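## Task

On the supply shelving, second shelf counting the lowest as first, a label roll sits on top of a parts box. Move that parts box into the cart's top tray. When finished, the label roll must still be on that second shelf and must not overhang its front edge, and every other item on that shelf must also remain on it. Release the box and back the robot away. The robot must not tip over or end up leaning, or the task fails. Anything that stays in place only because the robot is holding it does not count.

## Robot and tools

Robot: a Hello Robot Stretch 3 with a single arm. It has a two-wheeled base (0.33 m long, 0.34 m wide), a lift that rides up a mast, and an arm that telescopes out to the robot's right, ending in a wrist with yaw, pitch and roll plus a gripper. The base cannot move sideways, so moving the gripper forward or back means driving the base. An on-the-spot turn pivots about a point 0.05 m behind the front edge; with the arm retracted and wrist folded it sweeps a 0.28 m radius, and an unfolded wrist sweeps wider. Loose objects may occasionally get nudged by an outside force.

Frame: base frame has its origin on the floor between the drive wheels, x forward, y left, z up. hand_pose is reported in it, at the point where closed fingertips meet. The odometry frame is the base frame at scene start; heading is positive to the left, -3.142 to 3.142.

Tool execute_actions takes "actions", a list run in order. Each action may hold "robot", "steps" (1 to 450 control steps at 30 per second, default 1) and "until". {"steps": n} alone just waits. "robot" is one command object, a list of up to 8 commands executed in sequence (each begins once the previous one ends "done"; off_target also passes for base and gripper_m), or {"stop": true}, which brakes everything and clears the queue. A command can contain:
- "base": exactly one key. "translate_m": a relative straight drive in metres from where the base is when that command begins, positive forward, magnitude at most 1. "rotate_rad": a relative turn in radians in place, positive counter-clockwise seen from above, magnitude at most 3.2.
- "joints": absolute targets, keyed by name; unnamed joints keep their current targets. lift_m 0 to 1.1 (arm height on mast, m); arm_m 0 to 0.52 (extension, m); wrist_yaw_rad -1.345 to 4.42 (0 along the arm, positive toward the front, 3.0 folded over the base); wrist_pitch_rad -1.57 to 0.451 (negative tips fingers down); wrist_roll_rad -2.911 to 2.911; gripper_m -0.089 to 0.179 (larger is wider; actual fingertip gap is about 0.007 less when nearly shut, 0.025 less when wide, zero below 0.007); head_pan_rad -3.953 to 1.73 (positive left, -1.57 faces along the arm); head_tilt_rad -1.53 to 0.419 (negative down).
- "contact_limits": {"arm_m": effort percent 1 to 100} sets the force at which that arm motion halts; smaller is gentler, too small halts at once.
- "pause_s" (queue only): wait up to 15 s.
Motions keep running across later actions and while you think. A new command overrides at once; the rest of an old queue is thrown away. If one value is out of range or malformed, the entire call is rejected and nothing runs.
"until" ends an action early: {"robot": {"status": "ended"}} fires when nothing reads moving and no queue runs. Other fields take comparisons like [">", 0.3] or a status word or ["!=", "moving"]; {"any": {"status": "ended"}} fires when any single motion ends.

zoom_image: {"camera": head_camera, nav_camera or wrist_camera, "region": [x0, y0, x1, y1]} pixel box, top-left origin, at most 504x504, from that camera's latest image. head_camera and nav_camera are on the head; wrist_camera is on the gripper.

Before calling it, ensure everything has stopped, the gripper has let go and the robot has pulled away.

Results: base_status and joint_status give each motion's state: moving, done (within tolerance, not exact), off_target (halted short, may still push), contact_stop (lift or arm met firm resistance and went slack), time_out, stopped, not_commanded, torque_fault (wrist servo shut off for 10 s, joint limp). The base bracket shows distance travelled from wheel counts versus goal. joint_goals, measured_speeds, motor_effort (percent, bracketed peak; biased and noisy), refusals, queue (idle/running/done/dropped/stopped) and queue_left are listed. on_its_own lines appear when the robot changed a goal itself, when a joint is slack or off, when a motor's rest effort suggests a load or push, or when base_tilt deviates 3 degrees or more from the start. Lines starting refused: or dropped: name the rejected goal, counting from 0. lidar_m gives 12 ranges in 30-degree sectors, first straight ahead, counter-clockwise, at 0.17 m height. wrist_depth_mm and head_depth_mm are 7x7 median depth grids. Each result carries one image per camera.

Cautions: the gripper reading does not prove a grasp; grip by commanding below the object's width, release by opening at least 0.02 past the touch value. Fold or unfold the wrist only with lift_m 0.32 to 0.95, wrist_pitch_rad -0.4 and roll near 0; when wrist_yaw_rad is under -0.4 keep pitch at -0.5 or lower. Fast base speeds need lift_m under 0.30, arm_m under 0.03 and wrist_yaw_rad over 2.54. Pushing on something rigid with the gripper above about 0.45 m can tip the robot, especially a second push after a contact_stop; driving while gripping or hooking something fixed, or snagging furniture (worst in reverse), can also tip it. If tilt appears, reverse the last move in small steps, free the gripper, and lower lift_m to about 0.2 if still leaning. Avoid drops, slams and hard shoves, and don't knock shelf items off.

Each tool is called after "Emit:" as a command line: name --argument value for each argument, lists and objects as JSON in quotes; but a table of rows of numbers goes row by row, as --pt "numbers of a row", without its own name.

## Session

Emit:
execute_actions --actions '[]'

Scene clock: 0.00 s.
robot.base_odometry: x=+0.000 y=+0.000 heading=+0.000 (m, m, rad; robot's odometry frame)
robot.turned_by_wheels: +0.000 (rad since the last result)
robot.turned_by_imu: +0.000 (rad since the last result)
robot.base_tilt: forward=+2.9 right=-2.6 (deg)
robot.lidar_m: 2.51 1.86 2.04 2.12 2.09 2.40 1.89 1.20 1.20 1.53 2.37 1.89
robot.head_depth_mm: 2200 2438 2038 2074 2062 2086 2041 / 2181 2635 2694 2684 2723 2721 2302 / 2190 2871 2934 2936 2884 2933 2285 / 2170 3032 3030 3100 3048 3077 2301 / 2144 2754 2807 2786 2833 2832 2265 / 2169 2530 2536 2559 2536 2579 2302 / 2177 2301 2332 2355 2357 2361 2297
robot.base_status: not_commanded
robot.joint_positions: lift_m=+0.517 arm_m=+0.000 wrist_yaw_rad=+2.900 wrist_pitch_rad=-0.617 wrist_roll_rad=-0.019 gripper_m=+0.037 head_pan_rad=+0.018 head_tilt_rad=-0.018
robot.joint_goals: lift_m=+0.517 arm_m=+0.000 wrist_yaw_rad=+2.900 wrist_pitch_rad=-0.617 wrist_roll_rad=-0.019 gripper_m=+0.037 head_pan_rad=+0.018 head_tilt_rad=-0.018
robot.joint_status: lift_m=not_commanded arm_m=not_commanded wrist_yaw_rad=not_commanded wrist_pitch_rad=not_commanded wrist_roll_rad=not_commanded gripper_m=not_commanded head_pan_rad=not_commanded head_tilt_rad=not_commanded
robot.measured_speeds: translate_m=+0.000 rotate_rad=+0.000 lift_m=+0.000 arm_m=+0.000 wrist_yaw_rad=+0.000 wrist_pitch_rad=+0.000 wrist_roll_rad=+0.000 head_pan_rad=+0.000 head_tilt_rad=+0.000
robot: refusals=0 queue=idle queue_left=0
robot.motor_effort: left_wheel=+0 right_wheel=-1 lift_m=+30 arm_m=+0 wrist_yaw_rad=+0 wrist_pitch_rad=+7 wrist_roll_rad=+0 gripper_m=+0 head_pan_rad=+0 head_tilt_rad=+1 (%)
robot.hand_pose: x=+0.0255 y=+0.0444 z=+0.4877 quat_wxyz=(+0.294, +0.688, +0.135, +0.649) (m; robot's base frame)
robot.wrist_depth_mm: - - - - - - - / - - - - - - - / 967 - 998 - - - - / 829 828 857 872 873 905 919 / 723 726 - 747 772 777 796 / 632 647 - 674 676 686 695 / 573 593 - 593 596 613 617
pictures: head_camera (sideways: a quarter turn clockwise sets it upright), nav_camera (sideways: a quarter turn counterclockwise sets it upright), wrist_camera
camera_calibration (this result's frames):
head_camera: T_world_to_cam=[[-0.0438976, -0.0101404, -0.998985, 1.32774], [0.0163491, 0.999807, -0.0108672, 0.0160592], [0.998902, -0.0168096, -0.0437233, 0.00697168], [0, 0, 0, 1]] pos_world=[0.0510581, -0.00247502, 1.32687]
nav_camera: T_world_to_cam=[[0.0117154, 0.032938, 0.999389, -1.25902], [0.0244485, -0.999168, 0.0326442, 0.00924756], [0.999632, 0.0240511, -0.0125109, -0.0275012], [0, 0, 0, 1]] pos_world=[0.0420149, 0.0513711, 1.25761]
wrist_camera: T_world_to_cam=[[0.971431, -0.224519, 0.0769007, -0.0617422], [-0.118444, -0.739456, -0.662703, 0.378784], [0.205655, 0.634662, -0.744923, 0.49527], [0, 0, 0, 1]] pos_world=[0.00298827, -0.0480977, 0.624708]
Images, in order (width x height): head_camera 896x504, nav_camera 672x504, wrist_camera 644x364.

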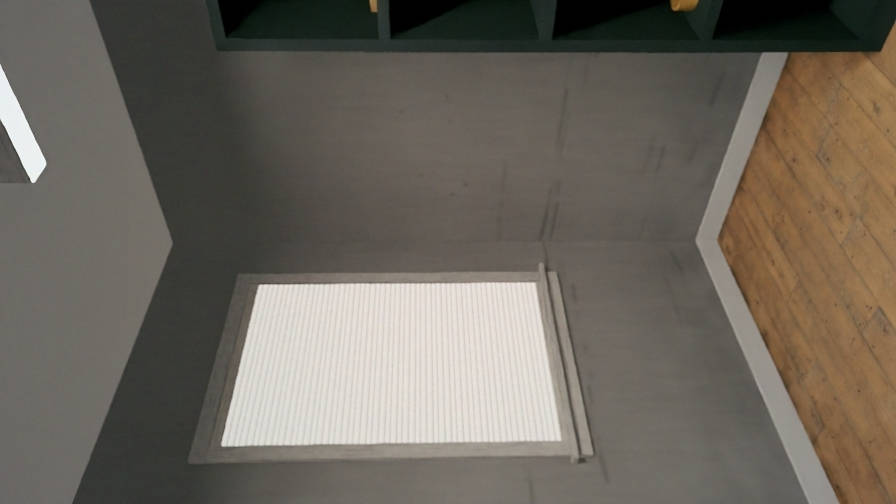

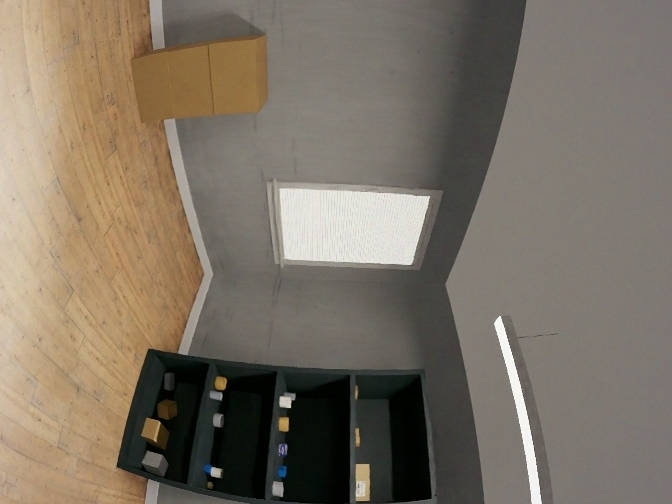

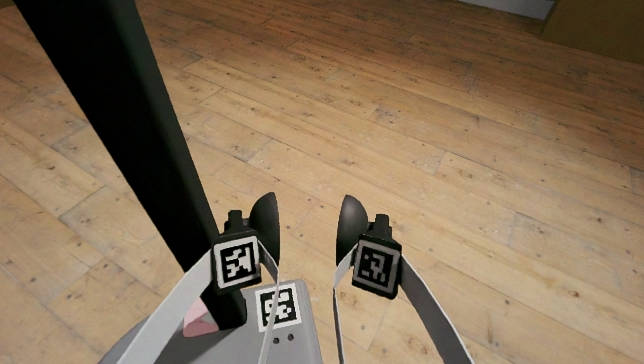

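Emit:
execute_actions --actions '[{"robot":{"joints":{"head_pan_rad":-0.65,"head_tilt_rad":-0.3,"wrist_pitch_rad":-0.4,"wrist_yaw_rad":3.0}},"steps":200,"until":{"robot":{"status":"ended"}}}]'

Emit:
execute_actions --actions '[{"robot":{"joints":{"head_pan_rad":-2.2,"head_tilt_rad":-0.3,"lift_m":0.27}},"steps":200,"until":{"robot":{"status":"ended"}}}]'

Scene clock: 5.73 s.
robot.base_odometry: x=+0.000 y=+0.000 heading=+0.000 (m, m, rad; robot's odometry frame)
robot.turned_by_wheels: +0.000 (rad since the last result)
robot.turned_by_imu: +0.000 (rad since the last result)
robot.base_tilt: forward=+2.9 right=-2.5 (deg)
robot.lidar_m: 2.52 1.86 2.05 2.12 2.10 2.40 1.89 1.20 1.20 1.53 2.37 1.90
robot.head_depth_mm: 2023 2132 2256 2344 2454 2002 1586 / 2055 2165 2255 2386 2492 2029 1582 / 2037 2169 2254 2392 2519 2014 1580 / 2051 1884 2216 2293 2312 1998 1596 / 2069 2169 2260 2390 2441 2014 1587 / 2095 2193 2278 2388 2550 1995 1593 / 2108 2188 2210 2264 2307 1996 1587
robot.base_status: not_commanded
robot.joint_positions: lift_m=+0.517 arm_m=+0.000 wrist_yaw_rad=+2.997 wrist_pitch_rad=-0.419 wrist_roll_rad=-0.019 gripper_m=+0.037 head_pan_rad=-0.643 head_tilt_rad=-0.296
robot.joint_goals: lift_m=+0.517 arm_m=+0.000 wrist_yaw_rad=+3.000 wrist_pitch_rad=-0.400 wrist_roll_rad=-0.019 gripper_m=+0.037 head_pan_rad=-0.650 head_tilt_rad=-0.300
robot.joint_status: lift_m=not_commanded arm_m=not_commanded wrist_yaw_rad=done wrist_pitch_rad=done wrist_roll_rad=not_commanded gripper_m=not_commanded head_pan_rad=done head_tilt_rad=done
robot.measured_speeds: translate_m=+0.000 rotate_rad=+0.000 lift_m=+0.000 arm_m=+0.000 wrist_yaw_rad=+0.000 wrist_pitch_rad=+0.000 wrist_roll_rad=+0.000 head_pan_rad=+0.000 head_tilt_rad=+0.000
robot: refusals=0 queue=done queue_left=0
robot.motor_effort: left_wheel=+0(0) right_wheel=-1(1) lift_m=+30(30) arm_m=+0(0) wrist_yaw_rad=+3(1) wrist_pitch_rad=+10(13) wrist_roll_rad=+0(0) gripper_m=+0(1) head_pan_rad=-5(48) head_tilt_rad=-2(14) (%)
robot.hand_pose: x=+0.0112 y=+0.0770 z=+0.5294 quat_wxyz=(+0.196, +0.694, +0.099, +0.686) (m; robot's base frame)
robot.wrist_depth_mm: - - - - - - - / - - - - - - - / - - - - - - - / - - - - - - - / 874 869 - 920 932 951 985 / 727 746 - 770 794 794 796 / 644 641 638 658 665 680 695
pictures: head_camera (sideways: a quarter turn clockwise sets it upright), nav_camera (sideways: a quarter turn counterclockwise sets it upright), wrist_camera
camera_calibration (this result's frames):
head_camera: T_world_to_cam=[[-0.259082, 0.182329, -0.94849, 1.26296], [0.623016, 0.781957, -0.0198619, 0.0240631], [0.738056, -0.59607, -0.316185, 0.363212], [0, 0, 0, 1]] pos_world=[0.0441481, -0.0325911, 1.31323]
nav_camera: T_world_to_cam=[[0.248729, -0.145378, 0.957601, -1.20571], [-0.586881, -0.809132, 0.0295988, 0.0169528], [0.770523, -0.569359, -0.286574, 0.330642], [0, 0, 0, 1]] pos_world=[0.0550768, 0.0266871, 1.24884]
wrist_camera: T_world_to_cam=[[0.986387, -0.144588, 0.0783231, -0.0507709], [-0.0252955, -0.604054, -0.796542, 0.488153], [0.162482, 0.783718, -0.599488, 0.420592], [0, 0, 0, 1]] pos_world=[-0.00591057, -0.0420954, 0.644951]
Images, in order (width x height): head_camera 896x504, nav_camera 672x504, wrist_camera 644x364.

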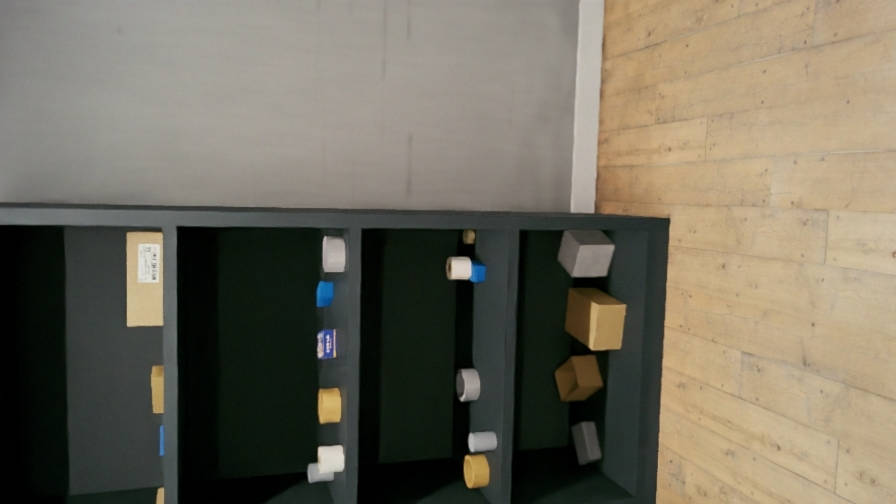

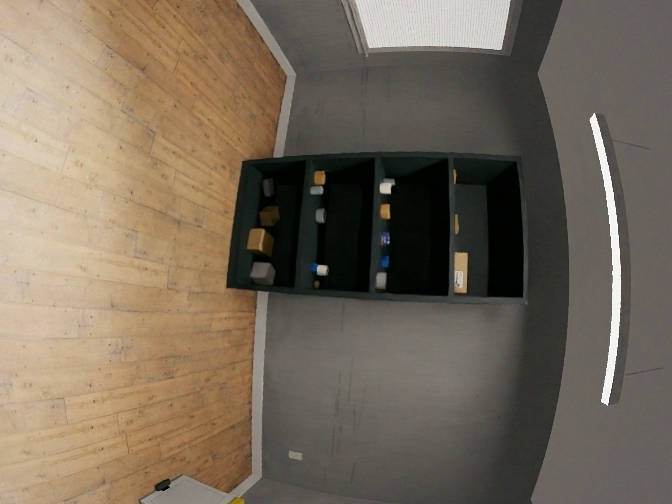

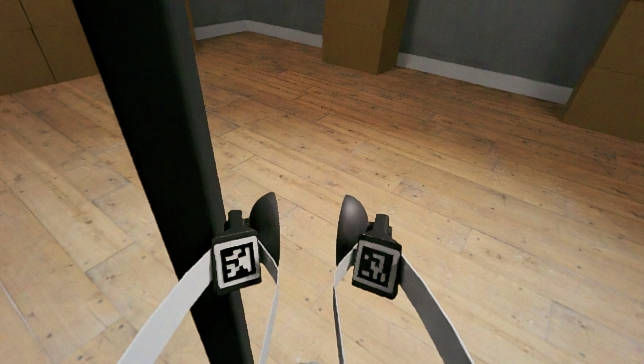

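Scene clock: 8.70 s.
robot.base_odometry: x=+0.000 y=+0.000 heading=+0.000 (m, m, rad; robot's odometry frame)
robot.turned_by_wheels: +0.000 (rad since the last result)
robot.turned_by_imu: +0.000 (rad since the last result)
robot.base_tilt: forward=+2.9 right=-2.6 (deg)
robot.lidar_m: 2.53 1.86 2.05 2.12 2.10 2.40 1.89 1.20 1.19 1.53 2.37 1.90
robot.head_depth_mm: 1367 1442 1514 1600 1508 1513 1454 / 1383 1448 1527 1602 1500 1577 1513 / 1392 1474 1547 1613 1599 1555 1492 / 1412 1474 1569 1655 1766 1862 1541 / 1423 1498 1589 1670 1790 1872 1589 / 1433 1534 1595 1679 1835 1912 1585 / 1450 1524 1619 1723 1836 1938 1583
robot.base_status: not_commanded
robot.joint_positions: lift_m=+0.271 arm_m=+0.000 wrist_yaw_rad=+2.997 wrist_pitch_rad=-0.418 wrist_roll_rad=-0.019 gripper_m=+0.037 head_pan_rad=-2.193 head_tilt_rad=-0.296
robot.joint_goals: lift_m=+0.270 arm_m=+0.000 wrist_yaw_rad=+3.000 wrist_pitch_rad=-0.400 wrist_roll_rad=-0.019 gripper_m=+0.037 head_pan_rad=-2.200 head_tilt_rad=-0.300
robot.joint_status: lift_m=done arm_m=not_commanded wrist_yaw_rad=done wrist_pitch_rad=done wrist_roll_rad=not_commanded gripper_m=not_commanded head_pan_rad=done head_tilt_rad=done
robot.measured_speeds: translate_m=+0.000 rotate_rad=+0.000 lift_m=+0.000 arm_m=+0.000 wrist_yaw_rad=+0.000 wrist_pitch_rad=+0.000 wrist_roll_rad=+0.000 head_pan_rad=+0.000 head_tilt_rad=+0.000
robot: refusals=0 queue=done queue_left=0
robot.motor_effort: left_wheel=+1(1) right_wheel=-1(1) lift_m=+13(27) arm_m=+0(0) wrist_yaw_rad=+2(2) wrist_pitch_rad=+9(10) wrist_roll_rad=+0(0) gripper_m=+0(1) head_pan_rad=-4(52) head_tilt_rad=-1(3) (%)
robot.hand_pose: x=+0.0111 y=+0.0771 z=+0.2834 quat_wxyz=(+0.196, +0.694, +0.098, +0.686) (m; robot's base frame)
robot.wrist_depth_mm: - - - - - - - / - - - - - - - / 816 815 869 890 940 951 992 / 650 649 693 684 706 716 726 / 533 535 - 561 574 582 596 / 464 - - - 479 490 495 / - - - - 410 419 421
pictures: head_camera (sideways: a quarter turn clockwise sets it upright), nav_camera (sideways: a quarter turn counterclockwise sets it upright), wrist_camera
camera_calibration (this result's frames):
head_camera: T_world_to_cam=[[0.177057, 0.26299, -0.948413, 1.2602], [0.794698, -0.606679, -0.0198692, 0.0230252], [-0.580608, -0.750184, -0.316414, 0.371555], [0, 0, 0, 1]] pos_world=[-0.0256975, -0.0387173, 1.31321]
nav_camera: T_world_to_cam=[[-0.140329, -0.251875, 0.957532, -1.20325], [-0.821121, 0.569987, 0.0295951, 0.0183864], [-0.553235, -0.782096, -0.286806, 0.339018], [0, 0, 0, 1]] pos_world=[0.0338035, -0.048403, 1.24883]
wrist_camera: T_world_to_cam=[[0.986416, -0.144392, 0.0783226, -0.0314572], [-0.0249647, -0.603039, -0.797321, 0.292504], [0.162358, 0.784535, -0.598452, 0.272679], [0, 0, 0, 1]] pos_world=[-0.00593951, -0.0420771, 0.398869]
Images, in order (width x height): head_camera 896x504, nav_camera 672x504, wrist_camera 644x364.

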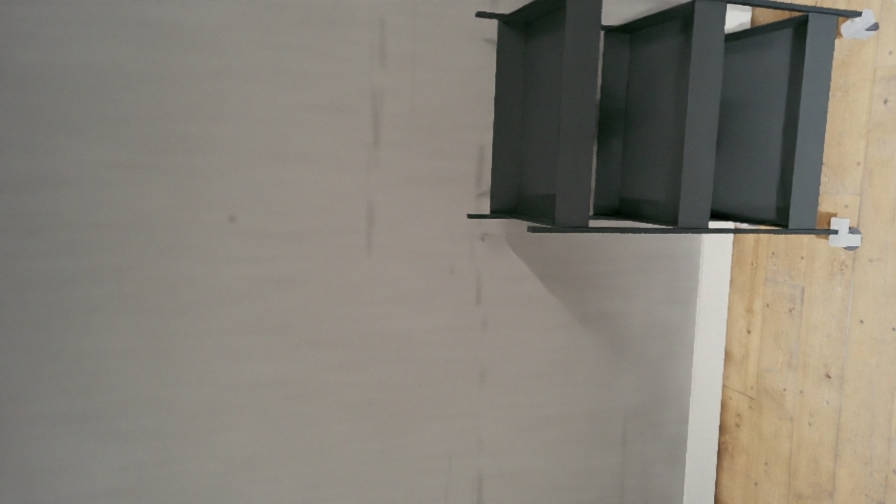

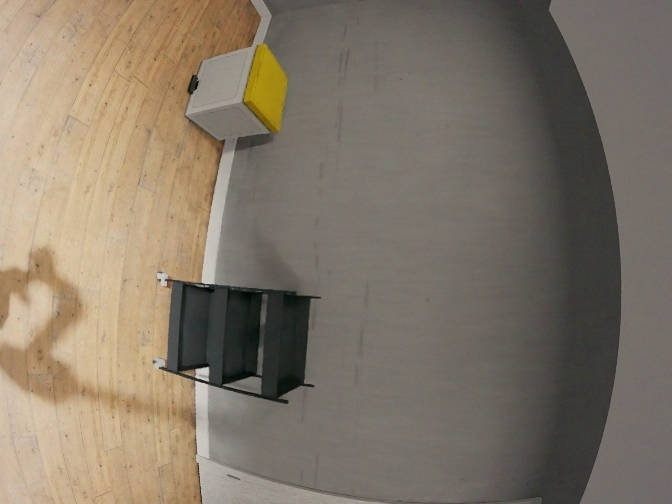

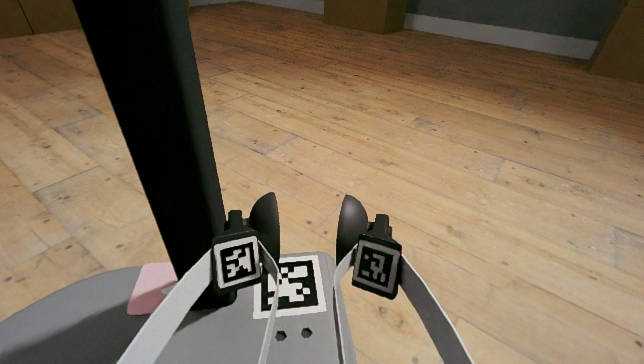

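Emit:
execute_actions --actions '[{"robot":[{"base":{"rotate_rad":-0.617},"joints":{"head_pan_rad":-1.57,"head_tilt_rad":-0.8}},{"base":{"translate_m":0.7}},{"base":{"translate_m":0.636}},{"base":{"rotate_rad":1.484}},{"joints":{"lift_m":0.4}}],"steps":450,"until":{"robot":{"status":"ended"}}}]'

Scene clock: 38.43 s.
robot.base_odometry: x=+1.090 y=-0.773 heading=+0.867 (m, m, rad; robot's odometry frame)
robot.turned_by_wheels: +0.867 (rad since the last result)
robot.turned_by_imu: +0.878 (rad since the last result)
robot.base_tilt: forward=+2.9 right=-2.5 (deg)
robot.lidar_m: 1.95 1.79 2.75 3.43 1.87 1.39 1.35 1.39 0.58 0.58 0.72 0.94
robot.head_depth_mm: 496 1036 1197 1427 1518 1325 1177 / 564 566 646 1357 1508 1322 1174 / 856 605 1132 992 961 1268 1177 / 855 607 1163 1006 1304 1271 1170 / 777 627 1161 1046 1254 1274 1173 / 851 627 1166 1044 1254 1277 1171 / 812 626 1168 1039 1340 1270 1172
robot.base_status: done (rotate_rad +1.4839 of +1.4840)
robot.joint_positions: lift_m=+0.399 arm_m=+0.000 wrist_yaw_rad=+2.998 wrist_pitch_rad=-0.418 wrist_roll_rad=-0.019 gripper_m=+0.037 head_pan_rad=-1.577 head_tilt_rad=-0.791
robot.joint_goals: lift_m=+0.400 arm_m=+0.000 wrist_yaw_rad=+3.000 wrist_pitch_rad=-0.400 wrist_roll_rad=-0.019 gripper_m=+0.037 head_pan_rad=-1.570 head_tilt_rad=-0.800
robot.joint_status: lift_m=done arm_m=not_commanded wrist_yaw_rad=done wrist_pitch_rad=done wrist_roll_rad=not_commanded gripper_m=not_commanded head_pan_rad=done head_tilt_rad=done
robot.measured_speeds: translate_m=+0.000 rotate_rad=+0.000 lift_m=+0.000 arm_m=+0.000 wrist_yaw_rad=+0.000 wrist_pitch_rad=+0.000 wrist_roll_rad=+0.000 head_pan_rad=+0.000 head_tilt_rad=+0.000
robot: refusals=0 queue=done queue_left=0
robot.motor_effort: left_wheel=-2(14) right_wheel=+1(6) lift_m=+44(47) arm_m=+0(0) wrist_yaw_rad=+2(2) wrist_pitch_rad=+9(9) wrist_roll_rad=+0(0) gripper_m=+0(0) head_pan_rad=+5(45) head_tilt_rad=-3(21) (%)
robot.hand_pose: x=+0.0110 y=+0.0772 z=+0.4121 quat_wxyz=(+0.195, +0.694, +0.098, +0.686) (m; robot's base frame)
robot.wrist_depth_mm: - - - - - - - / - - - - - - - / - - - - - - - / 869 868 923 904 935 950 991 / 703 717 - 742 772 776 780 / 595 607 - 627 644 646 651 / 521 533 - 553 546 560 569
pictures: head_camera (sideways: a quarter turn clockwise sets it upright), nav_camera (sideways: a quarter turn counterclockwise sets it upright), wrist_camera
camera_calibration (this result's frames):
head_camera: T_world_to_cam=[[-0.00503651, 0.728963, -0.684535, 0.917237], [0.999235, -0.0228749, -0.0317114, 0.0371779], [-0.0387751, -0.684171, -0.72829, 0.904123], [0, 0, 0, 1]] pos_world=[0.00252764, -0.0492061, 1.28752]
nav_camera: T_world_to_cam=[[0.0285403, -0.706637, 0.707001, -0.877567], [-0.999591, -0.0215414, 0.0188213, 0.0335173], [0.00193002, -0.707248, -0.706962, 0.882303], [0, 0, 0, 1]] pos_world=[0.0568468, 0.00460873, 1.24356]
wrist_camera: T_world_to_cam=[[0.986526, -0.143641, 0.0783223, -0.041418], [-0.0244502, -0.602787, -0.797528, 0.395157], [0.161769, 0.784867, -0.598177, 0.34952], [0, 0, 0, 1]] pos_world=[-0.00602003, -0.0420807, 0.527467]
Images, in order (width x height): head_camera 896x504, nav_camera 672x504, wrist_camera 644x364.

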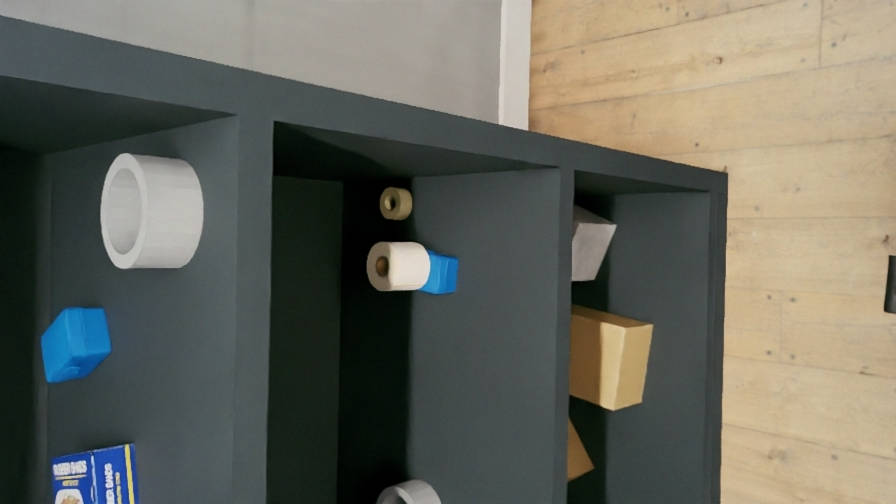

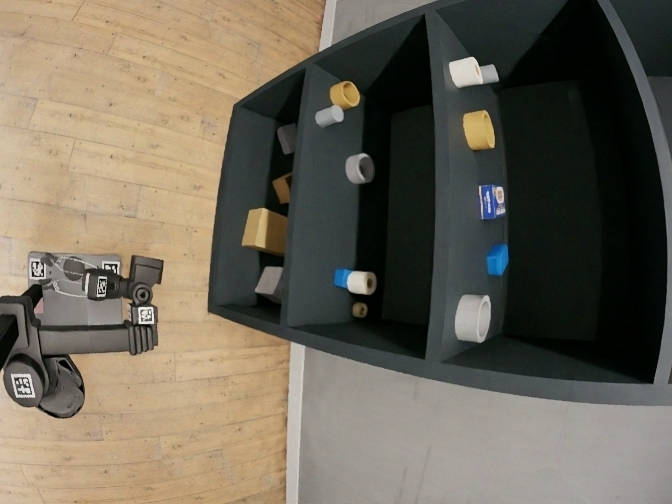

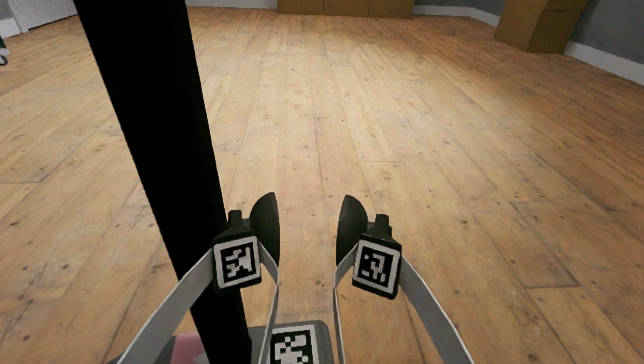

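Emit:
execute_actions --actions '[{"robot":[{"joints":{"wrist_yaw_rad":0.0,"wrist_roll_rad":0,"gripper_m":0.14,"head_tilt_rad":-0.9},"base":{"translate_m":0.01}},{"joints":{"wrist_pitch_rad":-0.1,"lift_m":0.535}},{"joints":{"arm_m":0.2}}],"steps":450,"until":{"robot":{"status":"ended"}}}]'

Scene clock: 57.90 s.
robot.base_odometry: x=+1.096 y=-0.765 heading=+0.867 (m, m, rad; robot's odometry frame)
robot.turned_by_wheels: +0.000 (rad since the last result)
robot.turned_by_imu: +0.000 (rad since the last result)
robot.base_tilt: forward=+2.9 right=-2.5 (deg)
robot.lidar_m: 1.94 1.78 2.75 3.42 1.89 1.40 1.36 1.40 0.58 0.58 0.72 0.93
robot.head_depth_mm: 509 1097 1308 1550 1424 1274 1145 / 587 591 732 1542 1432 1276 - / 582 887 1063 950 - 1254 1142 / 599 1092 1005 968 - 1271 1145 / 646 1082 1106 966 1292 1267 1141 / 643 1090 1108 967 1317 1266 1140 / 640 1099 1105 967 1341 1267 1140
robot.base_status: done (translate_m +0.0100 of +0.0100)
robot.joint_positions: lift_m=+0.534 arm_m=+0.200 wrist_yaw_rad=+0.002 wrist_pitch_rad=-0.120 wrist_roll_rad=-0.003 gripper_m=+0.140 head_pan_rad=-1.577 head_tilt_rad=-0.889
robot.joint_goals: lift_m=+0.535 arm_m=+0.200 wrist_yaw_rad=+0.000 wrist_pitch_rad=-0.100 wrist_roll_rad=+0.000 gripper_m=+0.140 head_pan_rad=-1.570 head_tilt_rad=-0.900
robot.joint_status: lift_m=done arm_m=done wrist_yaw_rad=done wrist_pitch_rad=done wrist_roll_rad=done gripper_m=done head_pan_rad=done head_tilt_rad=done
robot.measured_speeds: translate_m=+0.000 rotate_rad=+0.000 lift_m=+0.000 arm_m=+0.000 wrist_yaw_rad=+0.000 wrist_pitch_rad=+0.000 wrist_roll_rad=+0.000 head_pan_rad=+0.000 head_tilt_rad=+0.000
robot: refusals=0 queue=done queue_left=0
robot.motor_effort: left_wheel=-2(4) right_wheel=+1(3) lift_m=+45(46) arm_m=+3(5) wrist_yaw_rad=-1(2) wrist_pitch_rad=+10(13) wrist_roll_rad=+2(2) gripper_m=+0(80) head_pan_rad=+4(4) head_tilt_rad=-4(10) (%)
robot.hand_pose: x=-0.0209 y=-0.5961 z=+0.6184 quat_wxyz=(+0.707, +0.043, -0.705, -0.042) (m; robot's base frame)
robot.wrist_depth_mm: 553 546 538 529 508 220 140 / 591 581 567 559 489 216 139 / 617 613 606 577 483 215 138 / 392 468 475 343 419 212 137 / 317 345 328 330 335 194 135 / 254 235 248 250 253 179 141 / 190 197 200 202 204 197 148
pictures: head_camera (sideways: a quarter turn clockwise sets it upright), nav_camera (sideways: a quarter turn counterclockwise sets it upright), wrist_camera
camera_calibration (this result's frames):
head_camera: T_world_to_cam=[[-0.00466105, 0.7926, -0.609724, 0.819757], [0.999254, -0.0196806, -0.0332222, 0.0391406], [-0.0383317, -0.609424, -0.791917, 0.986859], [0, 0, 0, 1]] pos_world=[0.0025375, -0.0475532, 1.28264]
nav_camera: T_world_to_cam=[[0.0281511, -0.772586, 0.634286, -0.782812], [-0.999601, -0.0232569, 0.0160368, 0.0371447], [0.00236172, -0.634484, -0.772932, 0.968092], [0, 0, 0, 1]] pos_world=[0.0568805, 0.0103131, 1.2442]
wrist_camera: T_world_to_cam=[[-0.997991, 0.0229778, 0.0590355, -0.0530905], [-0.0477425, 0.339725, -0.939312, 0.802153], [-0.0416392, -0.940244, -0.337946, -0.187011], [0, 0, 0, 1]] pos_world=[-0.0224741, -0.447128, 0.693406]
Images, in order (width x height): head_camera 896x504, nav_camera 672x504, wrist_camera 644x364.

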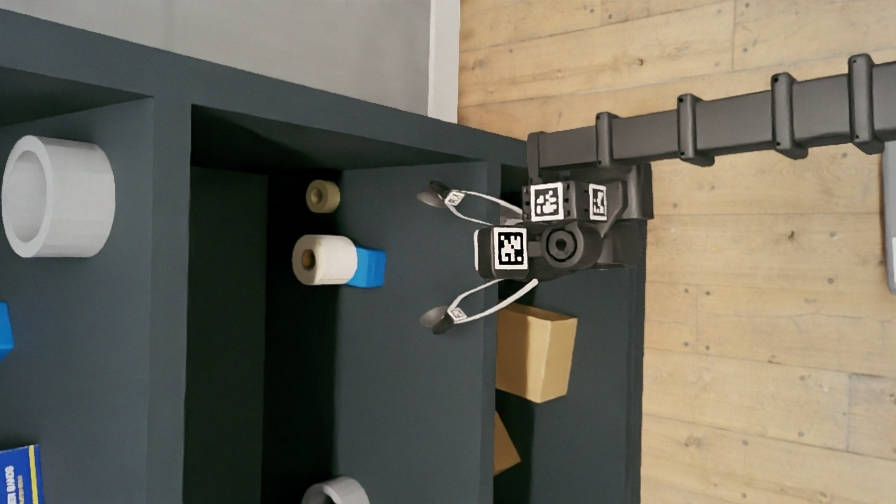

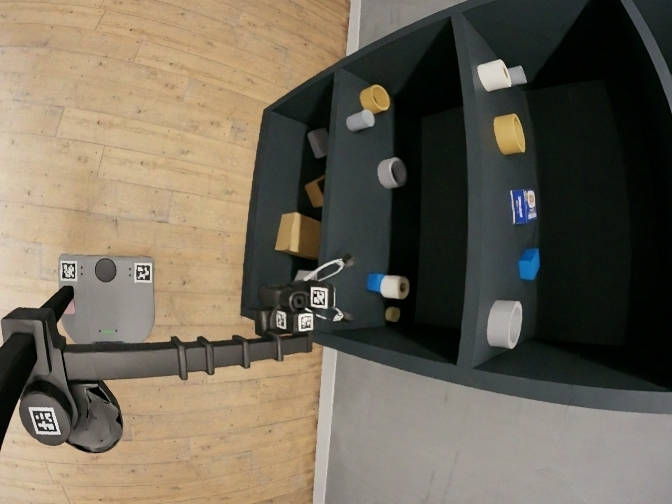

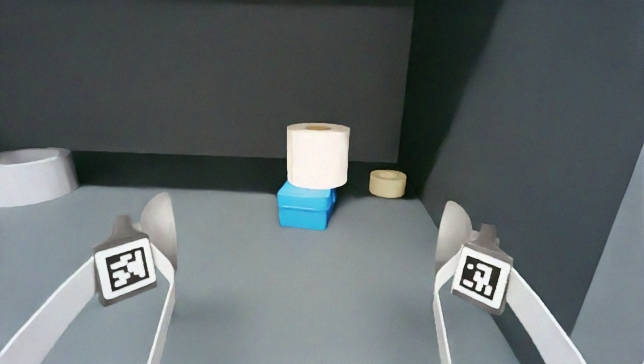

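Emit:
execute_actions --actions '[{"robot":[{"joints":{"wrist_yaw_rad":-0.25,"lift_m":0.53},"base":{"translate_m":0.05}},{"joints":{"arm_m":0.31}}],"steps":450,"until":{"robot":{"status":"ended"}}}]'

Scene clock: 73.30 s.
robot.base_odometry: x=+1.129 y=-0.727 heading=+0.867 (m, m, rad; robot's odometry frame)
robot.turned_by_wheels: +0.000 (rad since the last result)
robot.turned_by_imu: +0.000 (rad since the last result)
robot.base_tilt: forward=+2.9 right=-2.5 (deg)
robot.lidar_m: 1.89 1.73 2.71 3.41 1.96 1.45 1.41 1.40 0.60 0.68 0.91 0.89
robot.head_depth_mm: 572 580 1245 1544 1425 1272 1146 / 587 707 841 919 1397 1287 - / 586 1085 1081 991 1326 1261 1148 / 647 1087 1096 990 1316 1264 1143 / 646 1092 1108 968 1297 1264 1147 / 642 1097 1109 970 1323 1262 1137 / 641 1098 1078 963 1342 1267 1143
robot.base_status: done (translate_m +0.0500 of +0.0500)
robot.joint_positions: lift_m=+0.531 arm_m=+0.310 wrist_yaw_rad=-0.247 wrist_pitch_rad=-0.120 wrist_roll_rad=-0.003 gripper_m=+0.140 head_pan_rad=-1.577 head_tilt_rad=-0.889
robot.joint_goals: lift_m=+0.530 arm_m=+0.310 wrist_yaw_rad=-0.250 wrist_pitch_rad=-0.100 wrist_roll_rad=+0.000 gripper_m=+0.140 head_pan_rad=-1.570 head_tilt_rad=-0.900
robot.joint_status: lift_m=done arm_m=done wrist_yaw_rad=done wrist_pitch_rad=done wrist_roll_rad=done gripper_m=done head_pan_rad=done head_tilt_rad=done
robot.measured_speeds: translate_m=+0.000 rotate_rad=+0.000 lift_m=+0.000 arm_m=+0.000 wrist_yaw_rad=+0.000 wrist_pitch_rad=+0.000 wrist_roll_rad=+0.000 head_pan_rad=+0.000 head_tilt_rad=+0.000
robot: refusals=0 queue=done queue_left=0
robot.motor_effort: left_wheel=-2(7) right_wheel=+0(1) lift_m=+12(45) arm_m=+4(4) wrist_yaw_rad=-1(7) wrist_pitch_rad=+10(10) wrist_roll_rad=+1(2) gripper_m=+0(1) head_pan_rad=+4(3) head_tilt_rad=-4(4) (%)
robot.hand_pose: x=-0.0831 y=-0.6985 z=+0.6149 quat_wxyz=(+0.696, -0.045, -0.704, -0.129) (m; robot's base frame)
robot.wrist_depth_mm: 382 395 419 441 294 186 136 / 398 419 438 460 297 187 136 / 419 439 456 486 305 189 137 / 428 449 240 358 309 191 138 / 312 335 241 303 308 183 139 / 248 228 230 234 247 174 140 / 185 193 195 197 198 192 136
pictures: head_camera (sideways: a quarter turn clockwise sets it upright), nav_camera (sideways: a quarter turn counterclockwise sets it upright), wrist_camera
camera_calibration (this result's frames):
head_camera: T_world_to_cam=[[-0.00466102, 0.792604, -0.609719, 0.81975], [0.999254, -0.0196804, -0.0332223, 0.0391407], [-0.0383317, -0.609419, -0.791921, 0.986864], [0, 0, 0, 1]] pos_world=[0.0025375, -0.047553, 1.28264]
nav_camera: T_world_to_cam=[[0.0281511, -0.77259, 0.634281, -0.782805], [-0.999601, -0.023257, 0.0160366, 0.0371449], [0.00236175, -0.634479, -0.772937, 0.968097], [0, 0, 0, 1]] pos_world=[0.0568805, 0.0103134, 1.2442]
wrist_camera: T_world_to_cam=[[-0.96136, 0.268899, 0.0590005, 0.0622469], [0.037697, 0.340881, -0.93935, 0.838574], [-0.272702, -0.900829, -0.337846, -0.278719], [0, 0, 0, 1]] pos_world=[-0.0477775, -0.55367, 0.689878]
Images, in order (width x height): head_camera 896x504, nav_camera 672x504, wrist_camera 644x364.

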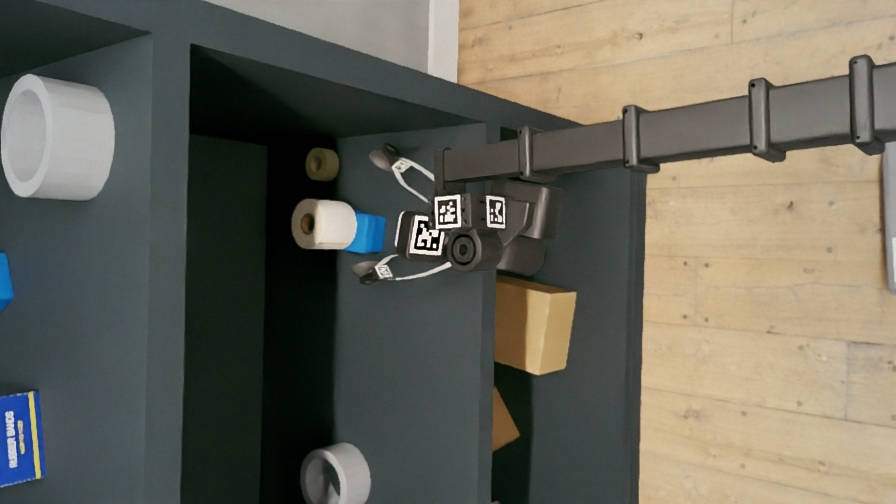

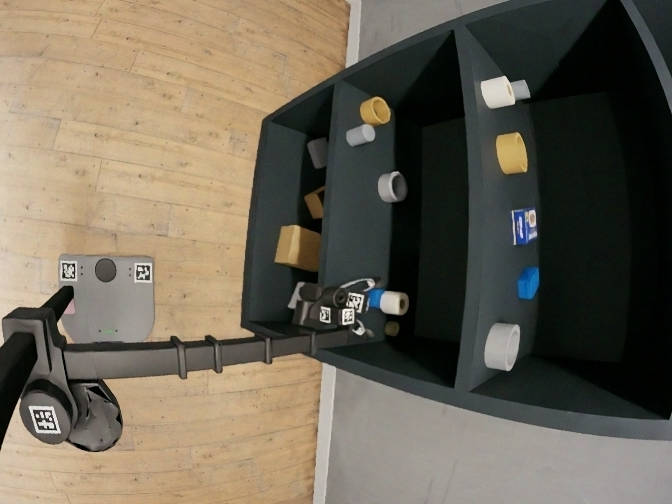

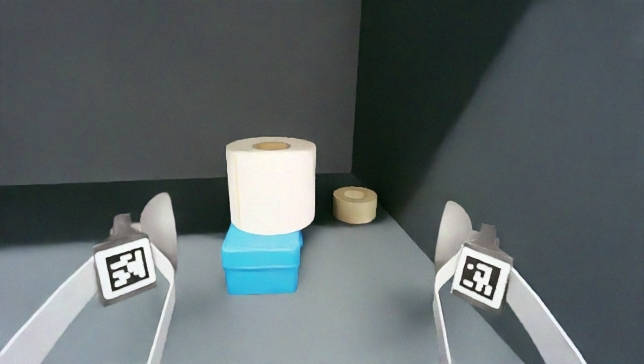

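Emit:
execute_actions --actions '[{"robot":[{"joints":{"arm_m":0.42}}],"steps":450,"until":{"robot":{"status":"ended"}}}]'

Scene clock: 80.93 s.
robot.base_odometry: x=+1.129 y=-0.727 heading=+0.867 (m, m, rad; robot's odometry frame)
robot.turned_by_wheels: +0.000 (rad since the last result)
robot.turned_by_imu: +0.000 (rad since the last result)
robot.base_tilt: forward=+2.9 right=-2.5 (deg)
robot.lidar_m: 1.89 1.73 2.71 3.41 1.96 1.45 1.41 1.40 0.60 0.68 0.91 0.89
robot.head_depth_mm: 571 580 1245 1543 1429 1273 1149 / 586 708 846 916 1396 1283 - / 587 1083 1142 991 1332 1273 1154 / 646 1083 1144 957 1338 1259 1140 / 644 1091 1107 968 1299 1264 1144 / 643 1091 1108 968 1326 1264 1138 / 641 1096 1071 967 1330 1262 1138
robot.base_status: done (translate_m +0.0500 of +0.0500)
robot.joint_positions: lift_m=+0.531 arm_m=+0.420 wrist_yaw_rad=-0.248 wrist_pitch_rad=-0.120 wrist_roll_rad=-0.003 gripper_m=+0.140 head_pan_rad=-1.577 head_tilt_rad=-0.889
robot.joint_goals: lift_m=+0.530 arm_m=+0.420 wrist_yaw_rad=-0.250 wrist_pitch_rad=-0.100 wrist_roll_rad=+0.000 gripper_m=+0.140 head_pan_rad=-1.570 head_tilt_rad=-0.900
robot.joint_status: lift_m=done arm_m=done wrist_yaw_rad=done wrist_pitch_rad=done wrist_roll_rad=done gripper_m=done head_pan_rad=done head_tilt_rad=done
robot.measured_speeds: translate_m=+0.000 rotate_rad=+0.000 lift_m=+0.000 arm_m=+0.000 wrist_yaw_rad=+0.000 wrist_pitch_rad=+0.000 wrist_roll_rad=+0.000 head_pan_rad=+0.000 head_tilt_rad=+0.000
robot: refusals=0 queue=done queue_left=0
robot.motor_effort: left_wheel=-2(2) right_wheel=+0(0) lift_m=+13(12) arm_m=+4(5) wrist_yaw_rad=-1(1) wrist_pitch_rad=+10(10) wrist_roll_rad=+2(1) gripper_m=+0(0) head_pan_rad=+4(4) head_tilt_rad=-3(3) (%)
robot.hand_pose: x=-0.0831 y=-0.8085 z=+0.6149 quat_wxyz=(+0.696, -0.045, -0.704, -0.130) (m; robot's base frame)
robot.wrist_depth_mm: 290 303 321 335 310 194 142 / 304 320 335 352 315 197 143 / 320 335 353 374 318 198 144 / 332 349 367 171 323 200 145 / 310 336 132 124 275 191 146 / 246 229 141 127 238 184 147 / 185 192 146 135 198 195 143
pictures: head_camera (sideways: a quarter turn clockwise sets it upright), nav_camera (sideways: a quarter turn counterclockwise sets it upright), wrist_camera
camera_calibration (this result's frames):
head_camera: T_world_to_cam=[[-0.00466109, 0.792607, -0.609714, 0.819744], [0.999254, -0.0196801, -0.0332224, 0.0391408], [-0.0383316, -0.609415, -0.791925, 0.986869], [0, 0, 0, 1]] pos_world=[0.0025375, -0.0475529, 1.28264]
nav_camera: T_world_to_cam=[[0.0281512, -0.772594, 0.634276, -0.782799], [-0.999601, -0.0232572, 0.0160364, 0.0371452], [0.00236186, -0.634474, -0.77294, 0.968102], [0, 0, 0, 1]] pos_world=[0.0568805, 0.0103138, 1.2442]
wrist_camera: T_world_to_cam=[[-0.961333, 0.268999, 0.0589852, 0.0918928], [0.0377463, 0.340873, -0.939351, 0.876068], [-0.272791, -0.900802, -0.337846, -0.377797], [0, 0, 0, 1]] pos_world=[-0.0477885, -0.663667, 0.689878]
Images, in order (width x height): head_camera 896x504, nav_camera 672x504, wrist_camera 644x364.

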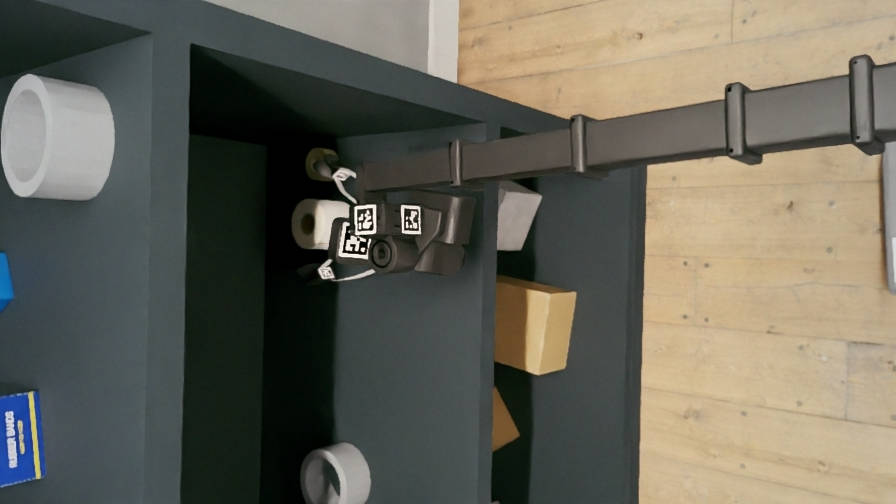

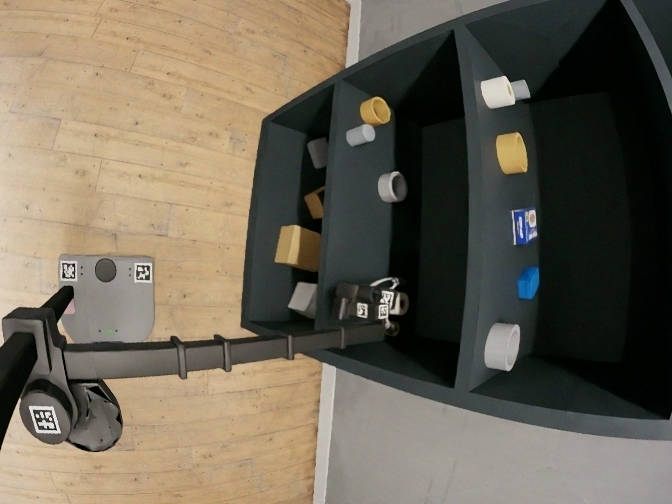

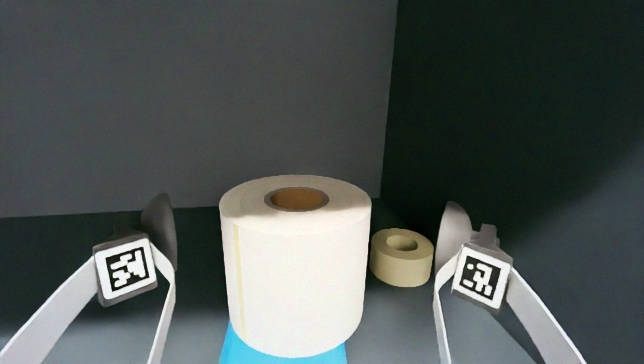

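Emit:
execute_actions --actions '[{"robot":[{"joints":{"gripper_m":0.05}},{"pause_s":0.5},{"joints":{"lift_m":0.555}},{"base":{"translate_m":0.17}},{"joints":{"lift_m":0.51}}],"steps":450,"until":{"robot":{"status":"ended"}}}]'

Scene clock: 92.50 s.
robot.base_odometry: x=+1.239 y=-0.598 heading=+0.867 (m, m, rad; robot's odometry frame)
robot.turned_by_wheels: +0.000 (rad since the last result)
robot.turned_by_imu: +0.000 (rad since the last result)
robot.base_tilt: forward=+2.8 right=-2.6 (deg)
robot.lidar_m: 1.71 1.57 2.59 3.40 2.19 2.03 1.58 1.41 0.67 0.69 0.78 1.62
robot.head_depth_mm: 649 1007 1060 974 1221 1268 1144 / 646 1094 1108 974 1350 1296 - / 646 1100 1134 999 1314 1269 1143 / 644 1096 1139 971 1296 1259 1141 / 644 1104 1079 972 1343 1262 1145 / 620 1104 1080 967 1348 1266 1136 / 603 1109 1106 945 1335 1271 1136
robot.base_status: done (translate_m +0.1700 of +0.1700)
robot.joint_positions: lift_m=+0.511 arm_m=+0.420 wrist_yaw_rad=-0.248 wrist_pitch_rad=-0.129 wrist_roll_rad=-0.002 gripper_m=+0.051 head_pan_rad=-1.577 head_tilt_rad=-0.889
robot.joint_goals: lift_m=+0.510 arm_m=+0.420 wrist_yaw_rad=-0.250 wrist_pitch_rad=-0.100 wrist_roll_rad=+0.000 gripper_m=+0.050 head_pan_rad=-1.570 head_tilt_rad=-0.900
robot.joint_status: lift_m=done arm_m=done wrist_yaw_rad=done wrist_pitch_rad=done wrist_roll_rad=done gripper_m=done head_pan_rad=done head_tilt_rad=done
robot.measured_speeds: translate_m=+0.000 rotate_rad=+0.000 lift_m=+0.000 arm_m=+0.000 wrist_yaw_rad=+0.000 wrist_pitch_rad=+0.000 wrist_roll_rad=+0.000 head_pan_rad=+0.000 head_tilt_rad=+0.000
robot: refusals=0 queue=done queue_left=0
robot.motor_effort: left_wheel=-2(3) right_wheel=+0(3) lift_m=+14(48) arm_m=+3(4) wrist_yaw_rad=-1(2) wrist_pitch_rad=+15(15) wrist_roll_rad=+1(2) gripper_m=-13(89) head_pan_rad=+4(4) head_tilt_rad=-4(3) (%)
robot.hand_pose: x=-0.0830 y=-0.8080 z=+0.5926 quat_wxyz=(+0.696, -0.042, -0.705, -0.133) (m; robot's base frame)
robot.wrist_depth_mm: 299 310 327 344 364 374 302 / 313 327 347 366 384 399 304 / 328 348 364 385 414 420 307 / 343 355 377 176 410 383 298 / 264 267 124 120 279 219 268 / 202 204 135 123 197 195 157 / 164 165 155 132 169 171 160
pictures: head_camera (sideways: a quarter turn clockwise sets it upright), nav_camera (sideways: a quarter turn counterclockwise sets it upright), wrist_camera
camera_calibration (this result's frames):
head_camera: T_world_to_cam=[[-0.00466119, 0.792607, -0.609714, 0.819744], [0.999254, -0.0196799, -0.0332224, 0.0391408], [-0.0383315, -0.609415, -0.791925, 0.986869], [0, 0, 0, 1]] pos_world=[0.00253751, -0.0475529, 1.28264]
nav_camera: T_world_to_cam=[[0.0281513, -0.772594, 0.634276, -0.782799], [-0.999601, -0.0232574, 0.0160364, 0.0371452], [0.00236193, -0.634474, -0.77294, 0.968102], [0, 0, 0, 1]] pos_world=[0.0568805, 0.0103138, 1.2442]
wrist_camera: T_world_to_cam=[[-0.961491, 0.268546, 0.058459, 0.0931456], [0.0405099, 0.34886, -0.936299, 0.859832], [-0.271833, -0.897875, -0.346305, -0.377424], [0, 0, 0, 1]] pos_world=[-0.0478694, -0.663855, 0.66891]
Images, in order (width x height): head_camera 896x504, nav_camera 672x504, wrist_camera 644x364.

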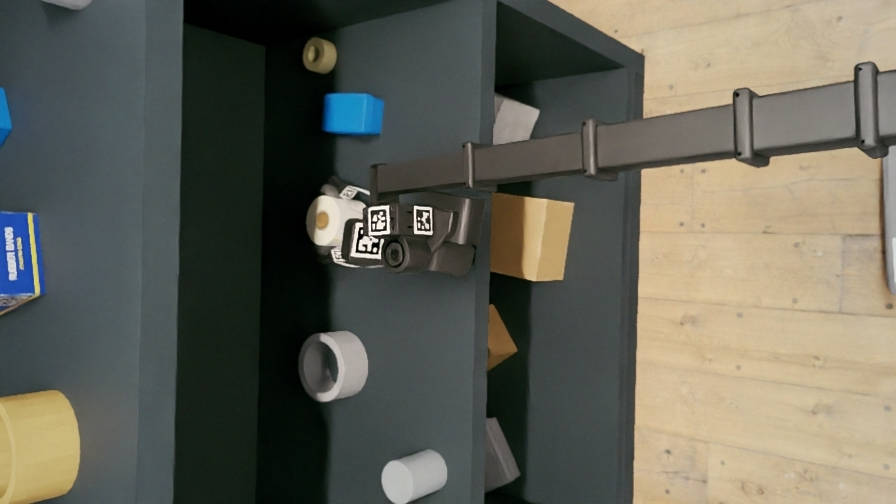

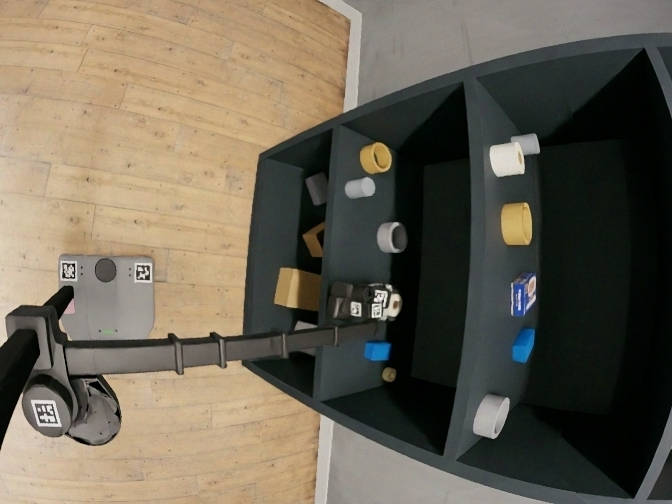

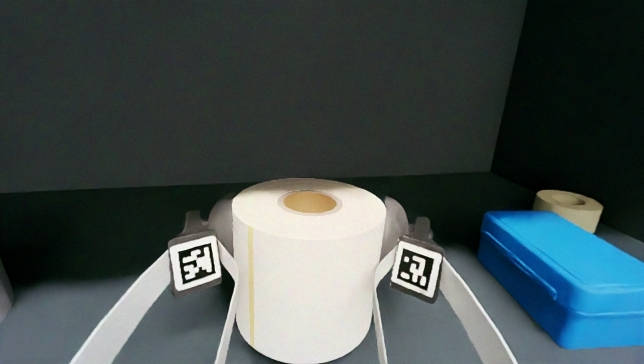

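Emit:
execute_actions --actions '[{"robot":[{"joints":{"lift_m":0.495,"wrist_pitch_rad":-0.17}}],"steps":450,"until":{"robot":{"status":"ended"}}}]'

Scene clock: 98.10 s.
robot.base_odometry: x=+1.239 y=-0.598 heading=+0.867 (m, m, rad; robot's odometry frame)
robot.turned_by_wheels: +0.000 (rad since the last result)
robot.turned_by_imu: +0.000 (rad since the last result)
robot.base_tilt: forward=+2.9 right=-2.6 (deg)
robot.lidar_m: 1.72 1.57 2.59 3.39 2.18 2.03 1.58 1.42 0.67 0.69 0.78 1.62
robot.head_depth_mm: 649 1003 1062 975 1224 1265 1143 / 651 1100 1110 974 1342 1287 - / 646 1094 1110 974 1303 1264 1142 / 646 1102 1136 994 1312 1260 1151 / 645 1103 1079 969 1334 1274 1146 / 619 1103 1082 969 1346 1261 1138 / 602 1111 1105 946 1343 1263 1141
robot.base_status: done (translate_m +0.1700 of +0.1700)
robot.joint_positions: lift_m=+0.496 arm_m=+0.420 wrist_yaw_rad=-0.248 wrist_pitch_rad=-0.144 wrist_roll_rad=-0.003 gripper_m=+0.051 head_pan_rad=-1.577 head_tilt_rad=-0.889
robot.joint_goals: lift_m=+0.495 arm_m=+0.420 wrist_yaw_rad=-0.250 wrist_pitch_rad=-0.170 wrist_roll_rad=+0.000 gripper_m=+0.050 head_pan_rad=-1.570 head_tilt_rad=-0.900
robot.joint_status: lift_m=done arm_m=done wrist_yaw_rad=done wrist_pitch_rad=done wrist_roll_rad=done gripper_m=done head_pan_rad=done head_tilt_rad=done
robot.measured_speeds: translate_m=+0.000 rotate_rad=+0.000 lift_m=+0.000 arm_m=+0.000 wrist_yaw_rad=+0.000 wrist_pitch_rad=+0.000 wrist_roll_rad=+0.000 head_pan_rad=+0.000 head_tilt_rad=+0.000
robot: refusals=0 queue=done queue_left=0
robot.motor_effort: left_wheel=+0(2) right_wheel=-1(0) lift_m=+8(13) arm_m=+4(4) wrist_yaw_rad=-1(1) wrist_pitch_rad=-13(15) wrist_roll_rad=+2(2) gripper_m=-13(12) head_pan_rad=+4(4) head_tilt_rad=-4(3) (%)
robot.hand_pose: x=-0.0828 y=-0.8071 z=+0.5740 quat_wxyz=(+0.695, -0.036, -0.705, -0.138) (m; robot's base frame)
robot.wrist_depth_mm: 299 312 328 344 364 378 301 / 312 329 344 365 388 397 306 / 330 347 368 386 410 420 306 / 324 328 337 172 351 359 288 / 228 232 123 119 236 208 167 / 177 178 135 122 175 185 153 / 144 145 141 132 149 151 152
pictures: head_camera (sideways: a quarter turn clockwise sets it upright), nav_camera (sideways: a quarter turn counterclockwise sets it upright), wrist_camera
camera_calibration (this result's frames):
head_camera: T_world_to_cam=[[-0.0046607, 0.792675, -0.609627, 0.81963], [0.999254, -0.0196764, -0.0332239, 0.0391428], [-0.038331, -0.609327, -0.791992, 0.986956], [0, 0, 0, 1]] pos_world=[0.00253752, -0.0475508, 1.28263]
nav_camera: T_world_to_cam=[[0.0281507, -0.772664, 0.634191, -0.782688], [-0.999601, -0.023259, 0.0160332, 0.0371494], [0.00236236, -0.634389, -0.77301, 0.968193], [0, 0, 0, 1]] pos_world=[0.0568806, 0.0103201, 1.2442]
wrist_camera: T_world_to_cam=[[-0.96167, 0.267485, 0.060349, 0.0922422], [0.0425663, 0.363039, -0.930801, 0.850589], [-0.270884, -0.892555, -0.36051, -0.370489], [0, 0, 0, 1]] pos_world=[-0.0478596, -0.664153, 0.652597]
Images, in order (width x height): head_camera 896x504, nav_camera 672x504, wrist_camera 644x364.

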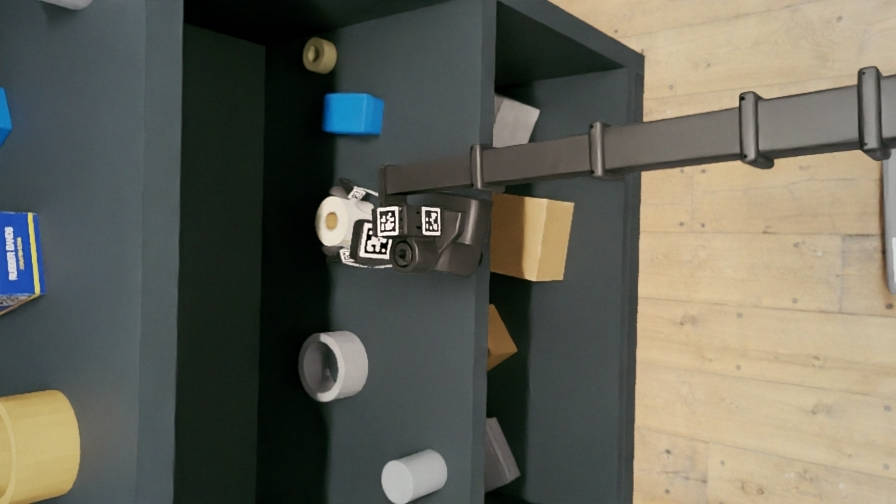

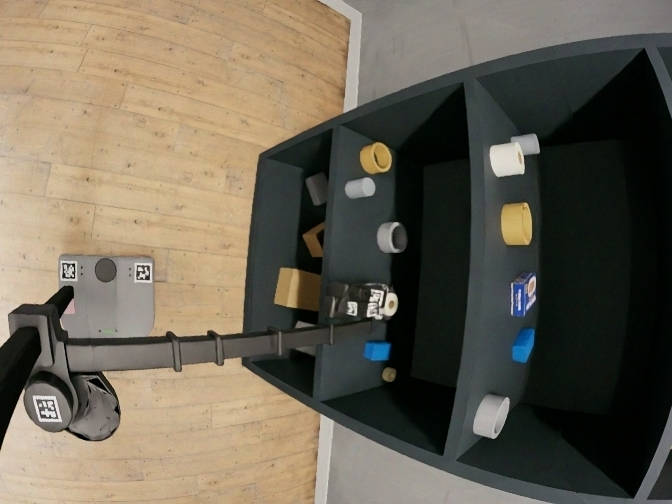

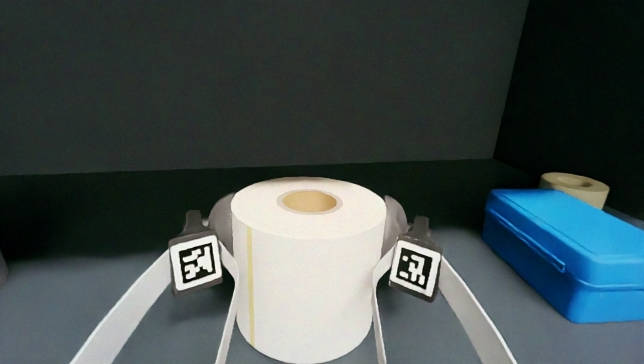

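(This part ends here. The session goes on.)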